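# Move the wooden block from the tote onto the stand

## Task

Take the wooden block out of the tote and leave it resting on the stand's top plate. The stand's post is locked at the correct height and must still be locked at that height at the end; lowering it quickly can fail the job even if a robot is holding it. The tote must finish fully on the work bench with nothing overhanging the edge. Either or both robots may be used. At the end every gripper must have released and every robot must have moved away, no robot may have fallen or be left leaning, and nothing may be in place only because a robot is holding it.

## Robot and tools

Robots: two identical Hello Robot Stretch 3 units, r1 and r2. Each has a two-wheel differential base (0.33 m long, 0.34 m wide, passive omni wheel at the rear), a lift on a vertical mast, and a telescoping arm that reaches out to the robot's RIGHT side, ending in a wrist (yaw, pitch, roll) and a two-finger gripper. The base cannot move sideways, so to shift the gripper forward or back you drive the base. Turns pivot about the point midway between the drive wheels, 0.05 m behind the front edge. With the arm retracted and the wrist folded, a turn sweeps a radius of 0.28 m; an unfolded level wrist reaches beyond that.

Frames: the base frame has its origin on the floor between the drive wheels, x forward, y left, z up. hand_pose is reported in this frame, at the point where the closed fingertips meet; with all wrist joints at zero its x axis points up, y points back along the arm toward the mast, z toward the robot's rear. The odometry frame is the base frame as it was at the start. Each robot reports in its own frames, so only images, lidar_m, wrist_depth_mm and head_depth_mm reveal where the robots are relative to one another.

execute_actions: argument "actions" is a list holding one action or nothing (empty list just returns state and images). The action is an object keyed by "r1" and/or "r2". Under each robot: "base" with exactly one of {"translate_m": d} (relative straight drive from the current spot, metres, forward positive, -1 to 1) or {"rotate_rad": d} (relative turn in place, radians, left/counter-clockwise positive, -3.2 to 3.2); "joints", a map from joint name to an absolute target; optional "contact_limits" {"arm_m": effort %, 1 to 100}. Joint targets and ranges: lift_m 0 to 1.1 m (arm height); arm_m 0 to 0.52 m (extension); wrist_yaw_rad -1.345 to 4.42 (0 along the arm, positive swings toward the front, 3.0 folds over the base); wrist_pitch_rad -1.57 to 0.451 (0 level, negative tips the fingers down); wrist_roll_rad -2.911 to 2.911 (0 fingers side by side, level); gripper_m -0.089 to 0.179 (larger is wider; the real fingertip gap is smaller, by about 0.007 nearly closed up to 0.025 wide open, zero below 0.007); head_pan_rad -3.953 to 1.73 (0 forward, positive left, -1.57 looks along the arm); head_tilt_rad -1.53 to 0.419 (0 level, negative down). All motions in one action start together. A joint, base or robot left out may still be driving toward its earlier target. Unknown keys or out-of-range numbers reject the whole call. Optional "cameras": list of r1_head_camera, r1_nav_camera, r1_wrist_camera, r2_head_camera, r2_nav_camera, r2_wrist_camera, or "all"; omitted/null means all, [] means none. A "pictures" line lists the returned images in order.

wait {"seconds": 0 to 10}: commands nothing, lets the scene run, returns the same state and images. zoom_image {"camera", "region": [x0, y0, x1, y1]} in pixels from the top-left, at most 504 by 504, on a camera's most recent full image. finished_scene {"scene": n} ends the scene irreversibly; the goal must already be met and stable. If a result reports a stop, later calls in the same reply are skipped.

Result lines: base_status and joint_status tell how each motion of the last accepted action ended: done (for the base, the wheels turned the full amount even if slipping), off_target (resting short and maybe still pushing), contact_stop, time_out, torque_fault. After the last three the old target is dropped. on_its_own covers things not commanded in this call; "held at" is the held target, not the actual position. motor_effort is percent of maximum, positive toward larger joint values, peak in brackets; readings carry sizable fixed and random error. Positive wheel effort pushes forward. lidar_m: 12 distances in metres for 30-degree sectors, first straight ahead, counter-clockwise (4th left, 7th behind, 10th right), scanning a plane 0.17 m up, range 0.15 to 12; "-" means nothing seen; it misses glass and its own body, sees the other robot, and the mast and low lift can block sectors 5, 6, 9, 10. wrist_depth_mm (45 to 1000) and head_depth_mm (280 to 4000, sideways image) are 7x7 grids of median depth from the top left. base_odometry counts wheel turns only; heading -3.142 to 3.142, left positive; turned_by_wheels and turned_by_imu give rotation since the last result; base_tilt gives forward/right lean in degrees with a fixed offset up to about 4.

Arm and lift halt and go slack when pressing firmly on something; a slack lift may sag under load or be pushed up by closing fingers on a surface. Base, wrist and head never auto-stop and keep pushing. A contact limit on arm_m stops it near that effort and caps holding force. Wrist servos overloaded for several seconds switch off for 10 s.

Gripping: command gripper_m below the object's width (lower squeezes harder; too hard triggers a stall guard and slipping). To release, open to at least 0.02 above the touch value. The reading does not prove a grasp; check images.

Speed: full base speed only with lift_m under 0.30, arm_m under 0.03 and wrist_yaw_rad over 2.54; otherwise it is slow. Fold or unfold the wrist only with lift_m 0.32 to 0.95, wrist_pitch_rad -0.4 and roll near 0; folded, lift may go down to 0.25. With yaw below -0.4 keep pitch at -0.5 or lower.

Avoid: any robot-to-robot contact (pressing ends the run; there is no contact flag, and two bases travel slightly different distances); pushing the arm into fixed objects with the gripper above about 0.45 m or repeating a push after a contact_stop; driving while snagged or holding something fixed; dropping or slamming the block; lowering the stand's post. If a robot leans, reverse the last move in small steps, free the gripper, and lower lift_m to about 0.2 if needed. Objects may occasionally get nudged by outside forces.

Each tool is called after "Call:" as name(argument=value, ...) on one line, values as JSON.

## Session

Call:
execute_actions(actions=[], cameras=["r1_nav_camera","r2_nav_camera"])

Scene clock: 0.00 s.
r1.base_odometry: x=+0.000 y=+0.000 heading=+0.000 (m, m, rad; r1's odometry frame)
r1.turned_by_wheels: +0.000 (rad since the last result)
r1.turned_by_imu: +0.000 (rad since the last result)
r1.base_tilt: forward=+0.9 right=-0.4 (deg)
r1.lidar_m: 3.91 1.13 1.85 5.22 2.17 1.12 0.92 0.91 1.01 1.58 3.64 2.00
r1.head_depth_mm: 1905 2460 - - - 3981 2553 / 1905 2615 - - - - 2555 / 1882 2767 - - - 3994 2589 / 1862 2725 - - - - 2592 / 1861 2740 - - - 3909 2605 / 1845 2707 3926 3905 3888 3798 2601 / 1858 2682 3731 3686 3679 3649 2612
r1.base_status: not commanded
r1.joint_positions: lift_m=+0.481 arm_m=+0.000 wrist_yaw_rad=+2.898 wrist_pitch_rad=-0.431 wrist_roll_rad=-0.004 gripper_m=+0.037 head_pan_rad=-0.001 head_tilt_rad=+0.013
r1.joint_status: not commanded
r1.motor_effort: left_wheel=-1 right_wheel=+0 lift_m=+18 arm_m=+0 wrist_yaw_rad=-1 wrist_pitch_rad=+5 wrist_roll_rad=+0 gripper_m=+0 head_pan_rad=+1 head_tilt_rad=+2 (%)
r1.hand_pose: x=+0.0325 y=+0.0712 z=+0.4905 quat_wxyz=(+0.234, +0.702, +0.067, +0.669) (m; r1's base frame)
r1.wrist_depth_mm: - - - - - - - / - - - - - - - / - - - - - - - / - - - - - - - / 900 - 990 920 928 921 872 / 781 - - 753 789 743 758 / 652 663 616 641 640 634 640
r2.base_odometry: x=+0.000 y=+0.000 heading=+0.000 (m, m, rad; r2's odometry frame)
r2.turned_by_wheels: +0.000 (rad since the last result)
r2.turned_by_imu: +0.000 (rad since the last result)
r2.base_tilt: forward=+0.7 right=-0.4 (deg)
r2.lidar_m: 1.77 5.52 1.06 0.70 0.64 0.65 0.81 1.69 3.21 4.00 4.06 1.47
r2.head_depth_mm: 2049 3086 - - - 1780 2265 / 2073 3123 - - - 2744 2254 / 2094 3149 - - 2627 3097 2058 / 2126 3241 - - - 2904 2122 / 2129 3213 - - - 3175 2176 / 2135 3338 - - - 3168 2194 / 2146 3310 - - - 3159 2176
r2.base_status: not commanded
r2.joint_positions: lift_m=+0.504 arm_m=+0.001 wrist_yaw_rad=+2.790 wrist_pitch_rad=-0.507 wrist_roll_rad=+0.016 gripper_m=+0.037 head_pan_rad=-0.002 head_tilt_rad=-0.005
r2.joint_status: not commanded
r2.motor_effort: left_wheel=+1 right_wheel=-1 lift_m=+21 arm_m=+0 wrist_yaw_rad=+1 wrist_pitch_rad=+5 wrist_roll_rad=+0 gripper_m=+0 head_pan_rad=-1 head_tilt_rad=+2 (%)
r2.hand_pose: x=+0.0519 y=+0.0534 z=+0.4972 quat_wxyz=(+0.295, +0.710, +0.053, +0.637) (m; r2's base frame)
r2.wrist_depth_mm: 587 673 887 - - - - / - 718 945 - - - - / - 793 995 - - - - / - 854 965 981 960 950 947 / 660 846 848 824 833 821 809 / 692 - - 710 - 715 693 / 651 647 644 633 629 619 627
pictures: r1_nav_camera (sideways: a quarter turn counterclockwise sets it upright), r2_nav_camera (sideways: a quarter turn counterclockwise sets it upright)
Images, in order (width x height): r1_nav_camera 672x504, r2_nav_camera 672x504.

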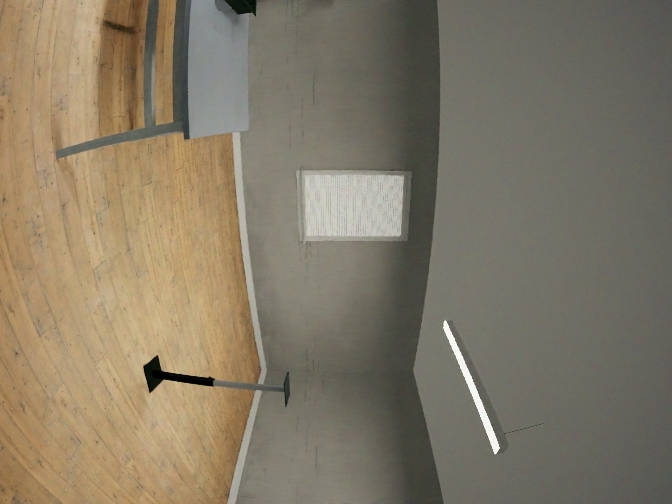

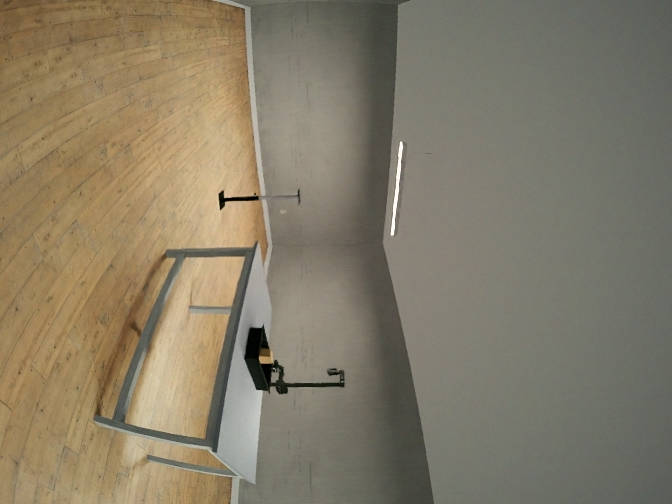

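Similar layout. Looking left with r1's head to locate the tote.

Call:
execute_actions(actions=[{"r1":{"joints":{"head_pan_rad":0.8,"head_tilt_rad":-0.4,"lift_m":0.25}}}], cameras=["r1_head_camera"])

Scene clock: 7.00 s.
r1.base_odometry: x=+0.000 y=+0.000 heading=+0.000 (m, m, rad; r1's odometry frame)
r1.turned_by_wheels: +0.000 (rad since the last result)
r1.turned_by_imu: -0.001 (rad since the last result)
r1.base_tilt: forward=+0.8 right=-0.5 (deg)
r1.lidar_m: 3.89 1.12 1.85 5.20 2.18 1.13 0.92 0.91 1.01 1.58 3.64 2.01
r1.head_depth_mm: 3322 3487 3724 1515 1196 1739 1450 / 3418 3617 3860 1516 2039 1860 1446 / 3569 3746 - 1519 2162 1857 1490 / 3665 3915 - 1526 2260 1868 1490 / 3827 - - 1477 2264 1869 1489 / 3917 - - 1524 2366 1856 1479 / - - - 1639 2433 1863 1491
r1.base_status: not commanded
r1.joint_positions: lift_m=+0.250 arm_m=+0.000 wrist_yaw_rad=+2.898 wrist_pitch_rad=-0.431 wrist_roll_rad=-0.004 gripper_m=+0.037 head_pan_rad=+0.793 head_tilt_rad=-0.395
r1.joint_status: all done
r1.motor_effort: left_wheel=-1(1) right_wheel=+1(0) lift_m=+12(16) arm_m=+1(0) wrist_yaw_rad=-1(0) wrist_pitch_rad=+5(5) wrist_roll_rad=+0(0) gripper_m=+0(1) head_pan_rad=+3(24) head_tilt_rad=-3(32) (%)
r1.hand_pose: x=+0.0325 y=+0.0712 z=+0.2601 quat_wxyz=(+0.234, +0.702, +0.067, +0.669) (m; r1's base frame)
r1.wrist_depth_mm: - - - - - - - / - - - - - - - / - 946 960 910 938 967 964 / 699 696 699 718 688 711 703 / 571 - 578 563 560 567 552 / 475 - - 474 483 471 464 / - - - 405 395 402 400
r2.base_odometry: x=+0.000 y=+0.000 heading=+0.000 (m, m, rad; r2's odometry frame)
r2.turned_by_wheels: +0.000 (rad since the last result)
r2.turned_by_imu: -0.001 (rad since the last result)
r2.base_tilt: forward=+0.6 right=-0.3 (deg)
r2.lidar_m: 1.77 5.53 1.06 0.70 0.64 0.65 0.81 1.68 3.22 3.99 4.08 1.46
r2.head_depth_mm: 2039 3129 - - - 1787 2277 / 2075 3129 - - - 2746 2257 / 2074 3162 - - 2654 3067 2066 / 2078 3206 - - - 2851 2139 / 2125 3307 - - - 3249 2189 / 2136 3291 - - - 3103 2197 / 2147 3295 - - - 3099 2187
r2.base_status: not commanded
r2.joint_positions: lift_m=+0.504 arm_m=+0.001 wrist_yaw_rad=+2.790 wrist_pitch_rad=-0.507 wrist_roll_rad=+0.016 gripper_m=+0.037 head_pan_rad=-0.002 head_tilt_rad=-0.005
r2.joint_status: not commanded
r2.motor_effort: left_wheel=+0(0) right_wheel=-1(1) lift_m=+20(20) arm_m=+0(1) wrist_yaw_rad=+0(1) wrist_pitch_rad=+5(4) wrist_roll_rad=+1(0) gripper_m=+0(0) head_pan_rad=-1(0) head_tilt_rad=+2(2) (%)
r2.hand_pose: x=+0.0519 y=+0.0534 z=+0.4972 quat_wxyz=(+0.295, +0.710, +0.053, +0.637) (m; r2's base frame)
r2.wrist_depth_mm: 594 687 895 - - - - / - 715 959 - - - - / - 772 - - - - - / - 837 970 979 962 961 946 / 653 849 861 840 839 791 829 / 702 - - 718 - 714 708 / 647 636 649 642 638 634 633
pictures: r1_head_camera (sideways: a quarter turn clockwise sets it upright)
Images, in order (width x height): r1_head_camera 896x504.

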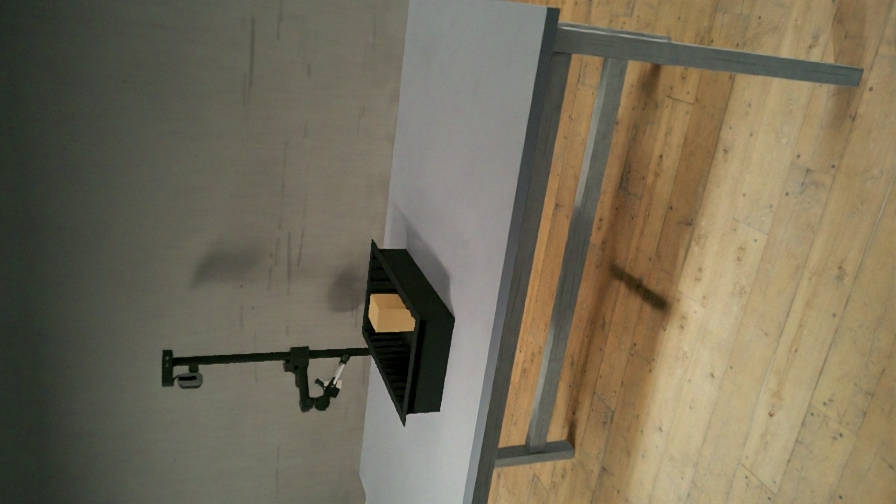

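Call:
execute_actions(actions=[{"r1":{"base":{"rotate_rad":0.8}}}], cameras=[])

Call:
execute_actions(actions=[{"r1":{"base":{"translate_m":0.62}}}], cameras=[])

Call:
execute_actions(actions=[{"r1":{"base":{"rotate_rad":1.57}}}], cameras=[])

Call:
execute_actions(actions=[{"r1":{"base":{"translate_m":0.13},"joints":{"lift_m":0.9,"wrist_pitch_rad":-0.4,"head_pan_rad":-1.57,"head_tilt_rad":-0.7}}}], cameras=[])

Call:
execute_actions(actions=[{"r1":{"joints":{"wrist_yaw_rad":0,"gripper_m":0.15}}}], cameras=[])

Call:
execute_actions(actions=[{"r1":{"joints":{"arm_m":0.3}}}], cameras=["r1_wrist_camera","r1_head_camera"])

Scene clock: 25.10 s.
r1.base_odometry: x=+0.000 y=+0.000 heading=+0.800 (m, m, rad; r1's odometry frame)
r1.turned_by_wheels: +0.800 (rad since the last result)
r1.turned_by_imu: +0.804 (rad since the last result)
r1.base_tilt: forward=+0.8 right=-0.6 (deg)
r1.lidar_m: 1.80 1.85 5.19 1.43 0.98 0.91 0.93 1.19 2.67 3.71 2.01 1.13
r1.head_depth_mm: - - - 1915 2475 1858 1499 / - - - 3421 2264 1856 1489 / - - - 3719 2477 1859 1486 / - - - 3691 2468 1862 1487 / - - - 3730 2470 1858 1493 / - - - 3704 2446 1855 1489 / - - - 3704 2472 1855 1489
r1.base_status: done
r1.joint_positions: lift_m=+0.250 arm_m=+0.000 wrist_yaw_rad=+2.898 wrist_pitch_rad=-0.431 wrist_roll_rad=-0.004 gripper_m=+0.037 head_pan_rad=+0.793 head_tilt_rad=-0.395
r1.joint_status: not commanded
r1.motor_effort: left_wheel=-3(11) right_wheel=+2(9) lift_m=+12(12) arm_m=+0(0) wrist_yaw_rad=+0(0) wrist_pitch_rad=+5(5) wrist_roll_rad=+0(0) gripper_m=+0(1) head_pan_rad=+3(2) head_tilt_rad=-3(4) (%)
r1.hand_pose: x=+0.0325 y=+0.0712 z=+0.2601 quat_wxyz=(+0.234, +0.702, +0.067, +0.669) (m; r1's base frame)
r1.wrist_depth_mm: - - - - - - - / - - - - - - - / - 910 950 982 975 958 966 / 685 723 703 710 704 704 700 / 581 - 585 564 573 556 562 / 476 - - 472 480 470 468 / - - - 409 397 404 404
r2.base_odometry: x=+0.000 y=+0.000 heading=+0.000 (m, m, rad; r2's odometry frame)
r2.turned_by_wheels: +0.000 (rad since the last result)
r2.turned_by_imu: -0.001 (rad since the last result)
r2.base_tilt: forward=+0.6 right=-0.1 (deg)
r2.lidar_m: 1.76 5.54 1.06 0.70 0.64 0.65 0.81 1.69 3.19 3.99 4.08 1.47
r2.head_depth_mm: 2053 3084 - - - 1789 2269 / 2081 3160 - - - 2768 2267 / 2078 3160 - - 2604 3005 2053 / 2102 3229 - - - 2875 2136 / 2119 3241 - - - 3173 2220 / 2124 3285 - - - 3127 2164 / 2145 3392 - - - 3119 2196
r2.base_status: not commanded
r2.joint_positions: lift_m=+0.504 arm_m=+0.001 wrist_yaw_rad=+2.790 wrist_pitch_rad=-0.507 wrist_roll_rad=+0.016 gripper_m=+0.037 head_pan_rad=-0.002 head_tilt_rad=-0.005
r2.joint_status: not commanded
r2.motor_effort: left_wheel=+1(1) right_wheel=-1(1) lift_m=+21(20) arm_m=+0(0) wrist_yaw_rad=+0(1) wrist_pitch_rad=+5(5) wrist_roll_rad=+0(0) gripper_m=+0(0) head_pan_rad=+0(0) head_tilt_rad=+2(2) (%)
r2.hand_pose: x=+0.0519 y=+0.0534 z=+0.4972 quat_wxyz=(+0.295, +0.710, +0.053, +0.637) (m; r2's base frame)
r2.wrist_depth_mm: 585 688 874 - - - - / - 731 947 - - - - / - 772 988 - - - - / - 831 947 960 951 949 936 / 654 863 841 830 850 806 806 / 701 - - 716 - 699 693 / 644 636 643 636 625 626 630
pictures: none
No camera images: the call's "cameras" was empty. Leave "cameras" out to get every camera's image.

Scene clock: 28.80 s.
r1.base_odometry: x=+0.432 y=+0.445 heading=+0.800 (m, m, rad; r1's odometry frame)
r1.turned_by_wheels: +0.000 (rad since the last result)
r1.turned_by_imu: +0.001 (rad since the last result)
r1.base_tilt: forward=+0.8 right=-0.6 (deg)
r1.lidar_m: 1.24 1.33 4.93 2.28 1.58 1.48 1.50 1.93 3.88 1.88 0.60 0.59
r1.head_depth_mm: - - - 1522 1023 1674 1492 / - - - 1514 1072 1862 1479 / - - - 3690 2150 1793 1483 / - - - 3702 2366 1805 1487 / - - - 3716 2464 1857 1487 / - - - 3687 2477 1864 1495 / - - - 3713 2466 1856 1486
r1.base_status: done
r1.joint_positions: lift_m=+0.250 arm_m=+0.000 wrist_yaw_rad=+2.898 wrist_pitch_rad=-0.431 wrist_roll_rad=-0.004 gripper_m=+0.037 head_pan_rad=+0.793 head_tilt_rad=-0.396
r1.joint_status: not commanded
r1.motor_effort: left_wheel=-3(8) right_wheel=+2(8) lift_m=+13(12) arm_m=+0(0) wrist_yaw_rad=+0(0) wrist_pitch_rad=+5(5) wrist_roll_rad=+1(1) gripper_m=-1(1) head_pan_rad=+2(2) head_tilt_rad=-3(3) (%)
r1.hand_pose: x=+0.0325 y=+0.0712 z=+0.2601 quat_wxyz=(+0.234, +0.702, +0.067, +0.669) (m; r1's base frame)
r1.wrist_depth_mm: - - - - - - - / - - - - - - - / - 934 957 934 973 954 904 / 711 722 713 701 705 718 722 / 557 - 593 549 565 572 559 / 477 - - 464 486 472 471 / - - - 402 396 401 404
r2.base_odometry: x=+0.000 y=+0.000 heading=+0.000 (m, m, rad; r2's odometry frame)
r2.turned_by_wheels: +0.000 (rad since the last result)
r2.turned_by_imu: +0.000 (rad since the last result)
r2.base_tilt: forward=+0.6 right=-0.1 (deg)
r2.lidar_m: 1.76 4.91 1.06 0.70 0.64 0.65 0.81 1.69 3.20 3.99 4.08 1.47
r2.head_depth_mm: 2060 3110 - - - 1774 2296 / 2074 3153 - - - 2737 2252 / 2096 3185 - - 2643 3058 2070 / 2092 3188 - - - 2881 2138 / 2117 3272 - - - 3216 2219 / 2138 3298 - - - 3165 2166 / 2162 3376 - - - 3139 2165
r2.base_status: not commanded
r2.joint_positions: lift_m=+0.504 arm_m=+0.001 wrist_yaw_rad=+2.790 wrist_pitch_rad=-0.507 wrist_roll_rad=+0.016 gripper_m=+0.037 head_pan_rad=-0.002 head_tilt_rad=-0.005
r2.joint_status: not commanded
r2.motor_effort: left_wheel=+1(1) right_wheel=-1(1) lift_m=+20(20) arm_m=+0(0) wrist_yaw_rad=+1(0) wrist_pitch_rad=+5(4) wrist_roll_rad=+0(0) gripper_m=-1(1) head_pan_rad=-1(1) head_tilt_rad=+2(2) (%)
r2.hand_pose: x=+0.0519 y=+0.0534 z=+0.4972 quat_wxyz=(+0.295, +0.710, +0.053, +0.637) (m; r2's base frame)
r2.wrist_depth_mm: 586 691 882 - - - - / - 725 928 - - - - / - 762 994 - - - - / - 844 953 974 999 954 954 / 662 864 854 821 845 820 801 / 700 - - 716 - 703 703 / 653 639 641 636 636 631 630
pictures: none
No camera images: the call's "cameras" was empty. Leave "cameras" out to get every camera's image.

Scene clock: 30.97 s.
r1.base_odometry: x=+0.432 y=+0.445 heading=+2.370 (m, m, rad; r1's odometry frame)
r1.turned_by_wheels: +1.570 (rad since the last result)
r1.turned_by_imu: +1.575 (rad since the last result)
r1.base_tilt: forward=+0.8 right=-0.4 (deg)
r1.lidar_m: 2.33 1.58 1.48 1.49 1.91 3.89 1.88 0.60 0.59 1.23 1.33 4.90
r1.head_depth_mm: 1583 1690 1821 1963 2157 1861 1484 / 1514 1614 1721 1858 2027 1853 1493 / 1448 1538 1646 1776 1925 1857 1485 / 1381 1462 1569 1675 1812 1860 1493 / 1330 1405 1503 1604 1718 1796 1489 / 1281 1349 1439 1527 1634 1731 1490 / 1235 1301 1381 1462 1566 1659 1487
r1.base_status: done
r1.joint_positions: lift_m=+0.250 arm_m=+0.000 wrist_yaw_rad=+2.898 wrist_pitch_rad=-0.431 wrist_roll_rad=-0.004 gripper_m=+0.037 head_pan_rad=+0.793 head_tilt_rad=-0.396
r1.joint_status: not commanded
r1.motor_effort: left_wheel=-2(11) right_wheel=+2(10) lift_m=+13(13) arm_m=+0(0) wrist_yaw_rad=+0(0) wrist_pitch_rad=+5(5) wrist_roll_rad=+0(0) gripper_m=-1(0) head_pan_rad=+2(2) head_tilt_rad=-3(3) (%)
r1.hand_pose: x=+0.0325 y=+0.0712 z=+0.2601 quat_wxyz=(+0.234, +0.702, +0.067, +0.669) (m; r1's base frame)
r1.wrist_depth_mm: - - - - - - - / - - - - - - - / - 933 914 968 949 921 948 / 690 719 707 719 692 731 697 / 567 - 582 566 561 569 561 / 474 - - 465 482 472 468 / - - - 403 396 400 403
r2.base_odometry: x=+0.000 y=+0.000 heading=+0.000 (m, m, rad; r2's odometry frame)
r2.turned_by_wheels: +0.000 (rad since the last result)
r2.turned_by_imu: +0.000 (rad since the last result)
r2.base_tilt: forward=+0.5 right=-0.1 (deg)
r2.lidar_m: 1.77 5.53 1.06 0.70 0.64 0.65 0.81 1.69 3.21 4.01 4.08 1.46
r2.head_depth_mm: 2059 3093 - - - 1807 2287 / 2048 3128 - - - 2710 2273 / 2072 3168 - - 2627 3095 2056 / 2082 3244 - - - 2869 2141 / 2107 3269 - - - 3190 2217 / 2131 3337 - - - 3114 2197 / 2135 3317 - - - 3120 2166
r2.base_status: not commanded
r2.joint_positions: lift_m=+0.504 arm_m=+0.001 wrist_yaw_rad=+2.790 wrist_pitch_rad=-0.507 wrist_roll_rad=+0.016 gripper_m=+0.037 head_pan_rad=-0.002 head_tilt_rad=-0.005
r2.joint_status: not commanded
r2.motor_effort: left_wheel=+1(1) right_wheel=-1(1) lift_m=+21(20) arm_m=+1(0) wrist_yaw_rad=+1(1) wrist_pitch_rad=+5(4) wrist_roll_rad=+0(1) gripper_m=-1(1) head_pan_rad=+0(0) head_tilt_rad=+2(2) (%)
r2.hand_pose: x=+0.0519 y=+0.0534 z=+0.4972 quat_wxyz=(+0.295, +0.710, +0.053, +0.637) (m; r2's base frame)
r2.wrist_depth_mm: 579 682 871 - - - - / - 729 938 - - - - / - 770 - - - - - / - 858 949 983 971 947 952 / 652 862 841 841 843 817 798 / 700 - - 721 - 717 699 / 651 637 638 643 637 632 622
pictures: none
No camera images: the call's "cameras" was empty. Leave "cameras" out to get every camera's image.

Scene clock: 37.70 s.
r1.base_odometry: x=+0.339 y=+0.535 heading=+2.370 (m, m, rad; r1's odometry frame)
r1.turned_by_wheels: +0.000 (rad since the last result)
r1.turned_by_imu: -0.001 (rad since the last result)
r1.base_tilt: forward=+0.8 right=-0.5 (deg)
r1.lidar_m: 2.23 1.53 1.42 1.45 1.84 4.00 2.01 0.69 1.27 1.29 1.25 4.78
r1.head_depth_mm: 2864 3173 1144 872 763 - - / 2949 3284 1141 868 1580 - - / 3072 3367 1049 866 1620 1507 - / 3225 3427 1022 861 1668 1504 - / 3256 3492 1062 888 1704 - - / 3394 3716 1038 924 1701 1458 1191 / 3529 3845 1130 958 1697 1420 1226
r1.base_status: done
r1.joint_positions: lift_m=+0.900 arm_m=+0.000 wrist_yaw_rad=+2.898 wrist_pitch_rad=-0.420 wrist_roll_rad=-0.004 gripper_m=+0.037 head_pan_rad=-1.563 head_tilt_rad=-0.692
r1.joint_status: all done
r1.motor_effort: left_wheel=-3(10) right_wheel=+2(8) lift_m=+23(24) arm_m=+1(1) wrist_yaw_rad=+0(0) wrist_pitch_rad=+8(10) wrist_roll_rad=+0(0) gripper_m=-1(2) head_pan_rad=-1(27) head_tilt_rad=-5(28) (%)
r1.hand_pose: x=+0.0329 y=+0.0726 z=+0.9120 quat_wxyz=(+0.231, +0.703, +0.063, +0.670) (m; r1's base frame)
r1.wrist_depth_mm: - - - - - - - / - - - - - - - / - - - - - - - / - - - - - - - / - - - - - - - / - - - - - - - / - - - - - - -
r2.base_odometry: x=+0.000 y=+0.000 heading=+0.000 (m, m, rad; r2's odometry frame)
r2.turned_by_wheels: +0.000 (rad since the last result)
r2.turned_by_imu: -0.001 (rad since the last result)
r2.base_tilt: forward=+0.6 right=-0.1 (deg)
r2.lidar_m: 1.76 5.54 1.06 0.70 0.64 0.65 0.82 1.69 3.20 4.02 4.07 1.47
r2.head_depth_mm: 2022 3109 - - - 1777 2263 / 2052 3110 - - - 2734 2252 / 2078 3192 - - 2630 3005 2048 / 2104 3282 - - - 2898 2135 / 2114 3222 - - - 3199 2221 / 2147 3301 - - - 3118 2170 / 2162 3319 - - - 3129 2175
r2.base_status: not commanded
r2.joint_positions: lift_m=+0.504 arm_m=+0.001 wrist_yaw_rad=+2.790 wrist_pitch_rad=-0.507 wrist_roll_rad=+0.016 gripper_m=+0.037 head_pan_rad=-0.002 head_tilt_rad=-0.005
r2.joint_status: not commanded
r2.motor_effort: left_wheel=+1(1) right_wheel=-1(1) lift_m=+21(20) arm_m=+0(0) wrist_yaw_rad=+1(1) wrist_pitch_rad=+5(5) wrist_roll_rad=+1(0) gripper_m=+0(1) head_pan_rad=+1(0) head_tilt_rad=+2(2) (%)
r2.hand_pose: x=+0.0519 y=+0.0534 z=+0.4972 quat_wxyz=(+0.295, +0.710, +0.053, +0.637) (m; r2's base frame)
r2.wrist_depth_mm: 591 684 886 - - - - / - 713 948 - - - - / - 757 992 - - - - / - 848 958 983 963 972 935 / 661 857 843 828 844 799 813 / 703 - - 715 - 708 707 / 652 641 639 638 633 628 616
pictures: none
No camera images: the call's "cameras" was empty. Leave "cameras" out to get every camera's image.

Scene clock: 40.17 s.
r1.base_odometry: x=+0.339 y=+0.535 heading=+2.370 (m, m, rad; r1's odometry frame)
r1.turned_by_wheels: +0.000 (rad since the last result)
r1.turned_by_imu: +0.000 (rad since the last result)
r1.base_tilt: forward=+0.8 right=-0.5 (deg)
r1.lidar_m: 2.24 1.53 1.42 1.44 1.84 4.01 2.01 0.69 1.27 1.28 1.25 4.81
r1.head_depth_mm: 2855 3148 1145 868 765 - - / 2964 3286 1143 866 789 - - / 3091 3364 1047 863 1604 - - / 3165 3483 1026 865 1758 - - / 3295 3548 1063 891 1731 1428 1224 / 3408 3729 1036 921 1735 1422 1224 / 3551 3889 1124 953 1697 1425 1222
r1.base_status: not commanded
r1.joint_positions: lift_m=+0.900 arm_m=+0.000 wrist_yaw_rad=+0.002 wrist_pitch_rad=-0.420 wrist_roll_rad=-0.004 gripper_m=+0.150 head_pan_rad=-1.563 head_tilt_rad=-0.692
r1.joint_status: all done
r1.motor_effort: left_wheel=-3(3) right_wheel=+2(2) lift_m=+23(23) arm_m=+0(1) wrist_yaw_rad=-4(4) wrist_pitch_rad=+8(8) wrist_roll_rad=+0(0) gripper_m=-1(82) head_pan_rad=-3(1) head_tilt_rad=-5(6) (%)
r1.hand_pose: x=-0.0210 y=-0.3691 z=+0.9120 quat_wxyz=(+0.693, +0.149, -0.690, -0.147) (m; r1's base frame)
r1.wrist_depth_mm: - - - - - - - / - - 959 830 - - - / 717 693 642 613 689 710 679 / - 678 538 506 508 511 502 / - - - - 433 422 400 / - - - - - - 368 / - - - - - - -
r2.base_odometry: x=+0.000 y=+0.000 heading=+0.000 (m, m, rad; r2's odometry frame)
r2.turned_by_wheels: +0.000 (rad since the last result)
r2.turned_by_imu: +0.000 (rad since the last result)
r2.base_tilt: forward=+0.6 right=-0.4 (deg)
r2.lidar_m: 1.77 5.54 1.06 0.70 0.64 0.65 0.81 1.68 3.21 4.01 4.08 1.47
r2.head_depth_mm: 2048 3149 - - - 1789 2272 / 2067 3136 - - - 2704 2240 / 2090 3165 - - 2587 3094 2064 / 2111 3232 - - - 2815 2125 / 2106 3219 - - - 3207 2219 / 2119 3302 - - - 3117 2173 / 2140 3348 - - - 3137 2139
r2.base_status: not commanded
r2.joint_positions: lift_m=+0.504 arm_m=+0.001 wrist_yaw_rad=+2.790 wrist_pitch_rad=-0.507 wrist_roll_rad=+0.016 gripper_m=+0.037 head_pan_rad=-0.002 head_tilt_rad=-0.005
r2.joint_status: not commanded
r2.motor_effort: left_wheel=+1(0) right_wheel=-1(1) lift_m=+20(20) arm_m=+0(0) wrist_yaw_rad=+0(0) wrist_pitch_rad=+4(5) wrist_roll_rad=+1(0) gripper_m=+0(0) head_pan_rad=+0(0) head_tilt_rad=+2(2) (%)
r2.hand_pose: x=+0.0519 y=+0.0534 z=+0.4972 quat_wxyz=(+0.295, +0.710, +0.053, +0.637) (m; r2's base frame)
r2.wrist_depth_mm: 584 679 867 - - - - / - 719 941 - - - - / - 770 - - - - - / - 839 945 978 966 958 945 / 660 864 852 826 849 810 814 / 692 - - 717 - 711 704 / 655 634 637 633 634 625 629
pictures: none
No camera images: the call's "cameras" was empty. Leave "cameras" out to get every camera's image.

Scene clock: 43.60 s.
r1.base_odometry: x=+0.339 y=+0.535 heading=+2.370 (m, m, rad; r1's odometry frame)
r1.turned_by_wheels: +0.000 (rad since the last result)
r1.turned_by_imu: -0.001 (rad since the last result)
r1.base_tilt: forward=+0.8 right=-0.7 (deg)
r1.lidar_m: 2.24 1.53 1.42 1.45 1.84 4.01 2.01 0.69 1.27 1.29 1.25 4.79
r1.head_depth_mm: 2859 3176 1200 - - 1402 1235 / 2990 3266 - 836 1578 1428 1229 / 3075 3344 - 826 1620 1434 1233 / 3214 3452 - 808 1656 1429 1229 / 3279 3566 1091 888 1716 1426 1226 / 3405 3762 1033 922 1701 1426 1225 / 3597 3852 1121 953 1687 1421 1228
r1.base_status: not commanded
r1.joint_positions: lift_m=+0.900 arm_m=+0.300 wrist_yaw_rad=+0.001 wrist_pitch_rad=-0.420 wrist_roll_rad=-0.004 gripper_m=+0.150 head_pan_rad=-1.563 head_tilt_rad=-0.692
r1.joint_status: all done
r1.motor_effort: left_wheel=-3(3) right_wheel=+2(2) lift_m=+23(23) arm_m=+6(7) wrist_yaw_rad=-1(3) wrist_pitch_rad=+8(8) wrist_roll_rad=+0(0) gripper_m=+0(0) head_pan_rad=-2(1) head_tilt_rad=-6(5) (%)
r1.hand_pose: x=-0.0214 y=-0.6687 z=+0.9120 quat_wxyz=(+0.693, +0.148, -0.690, -0.147) (m; r1's base frame)
r1.wrist_depth_mm: - - - - - - - / - - - - - - - / 698 677 526 508 653 680 677 / 506 490 382 492 483 515 516 / 406 414 387 357 402 426 403 / 339 331 339 334 332 - 333 / 844 277 282 284 285 278 282
r2.base_odometry: x=+0.000 y=+0.000 heading=+0.000 (m, m, rad; r2's odometry frame)
r2.turned_by_wheels: +0.000 (rad since the last result)
r2.turned_by_imu: +0.000 (rad since the last result)
r2.base_tilt: forward=+0.6 right=-0.2 (deg)
r2.lidar_m: 1.77 5.54 1.06 0.70 0.64 0.65 0.81 1.68 3.19 4.00 4.08 1.47
r2.head_depth_mm: 2047 3136 - - - 1777 2260 / 2093 3164 - - - 2769 2245 / 2082 3168 - - 2637 3052 2057 / 2122 3216 - - - 2882 2114 / 2118 3250 - - - 3197 2194 / 2131 3329 - - - 3162 2200 / 2155 3356 - - - 3115 2195
r2.base_status: not commanded
r2.joint_positions: lift_m=+0.504 arm_m=+0.001 wrist_yaw_rad=+2.790 wrist_pitch_rad=-0.507 wrist_roll_rad=+0.016 gripper_m=+0.037 head_pan_rad=-0.002 head_tilt_rad=-0.005
r2.joint_status: not commanded
r2.motor_effort: left_wheel=+1(1) right_wheel=-1(1) lift_m=+21(20) arm_m=-1(0) wrist_yaw_rad=+0(0) wrist_pitch_rad=+5(5) wrist_roll_rad=+0(1) gripper_m=+0(1) head_pan_rad=+0(2) head_tilt_rad=+2(2) (%)
r2.hand_pose: x=+0.0519 y=+0.0534 z=+0.4972 quat_wxyz=(+0.295, +0.710, +0.053, +0.637) (m; r2's base frame)
r2.wrist_depth_mm: 592 688 888 - - - - / - 716 949 - - - - / - 766 992 - - - - / - 838 954 978 958 957 954 / 651 834 863 830 853 817 810 / 705 - - 716 - 715 703 / 656 644 636 632 629 631 615
pictures: r1_head_camera (sideways: a quarter turn clockwise sets it upright), r1_wrist_camera
Images, in order (width x height): r1_head_camera 896x504, r1_wrist_camera 644x364.

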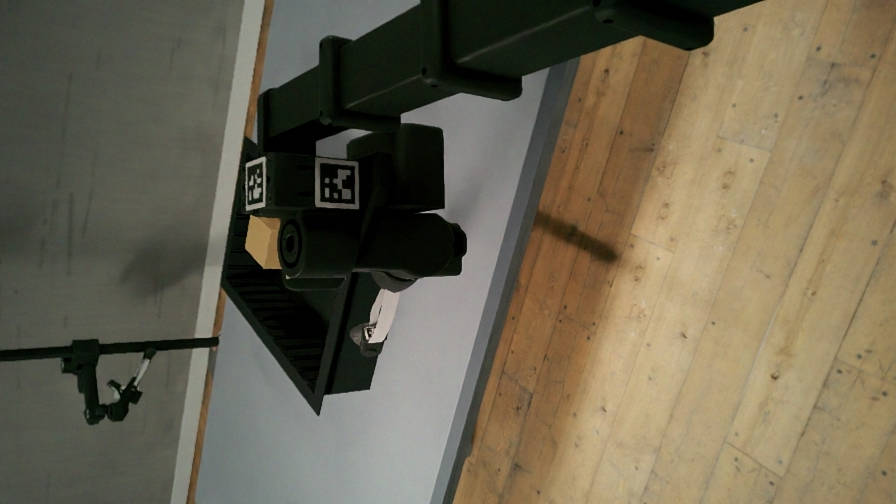

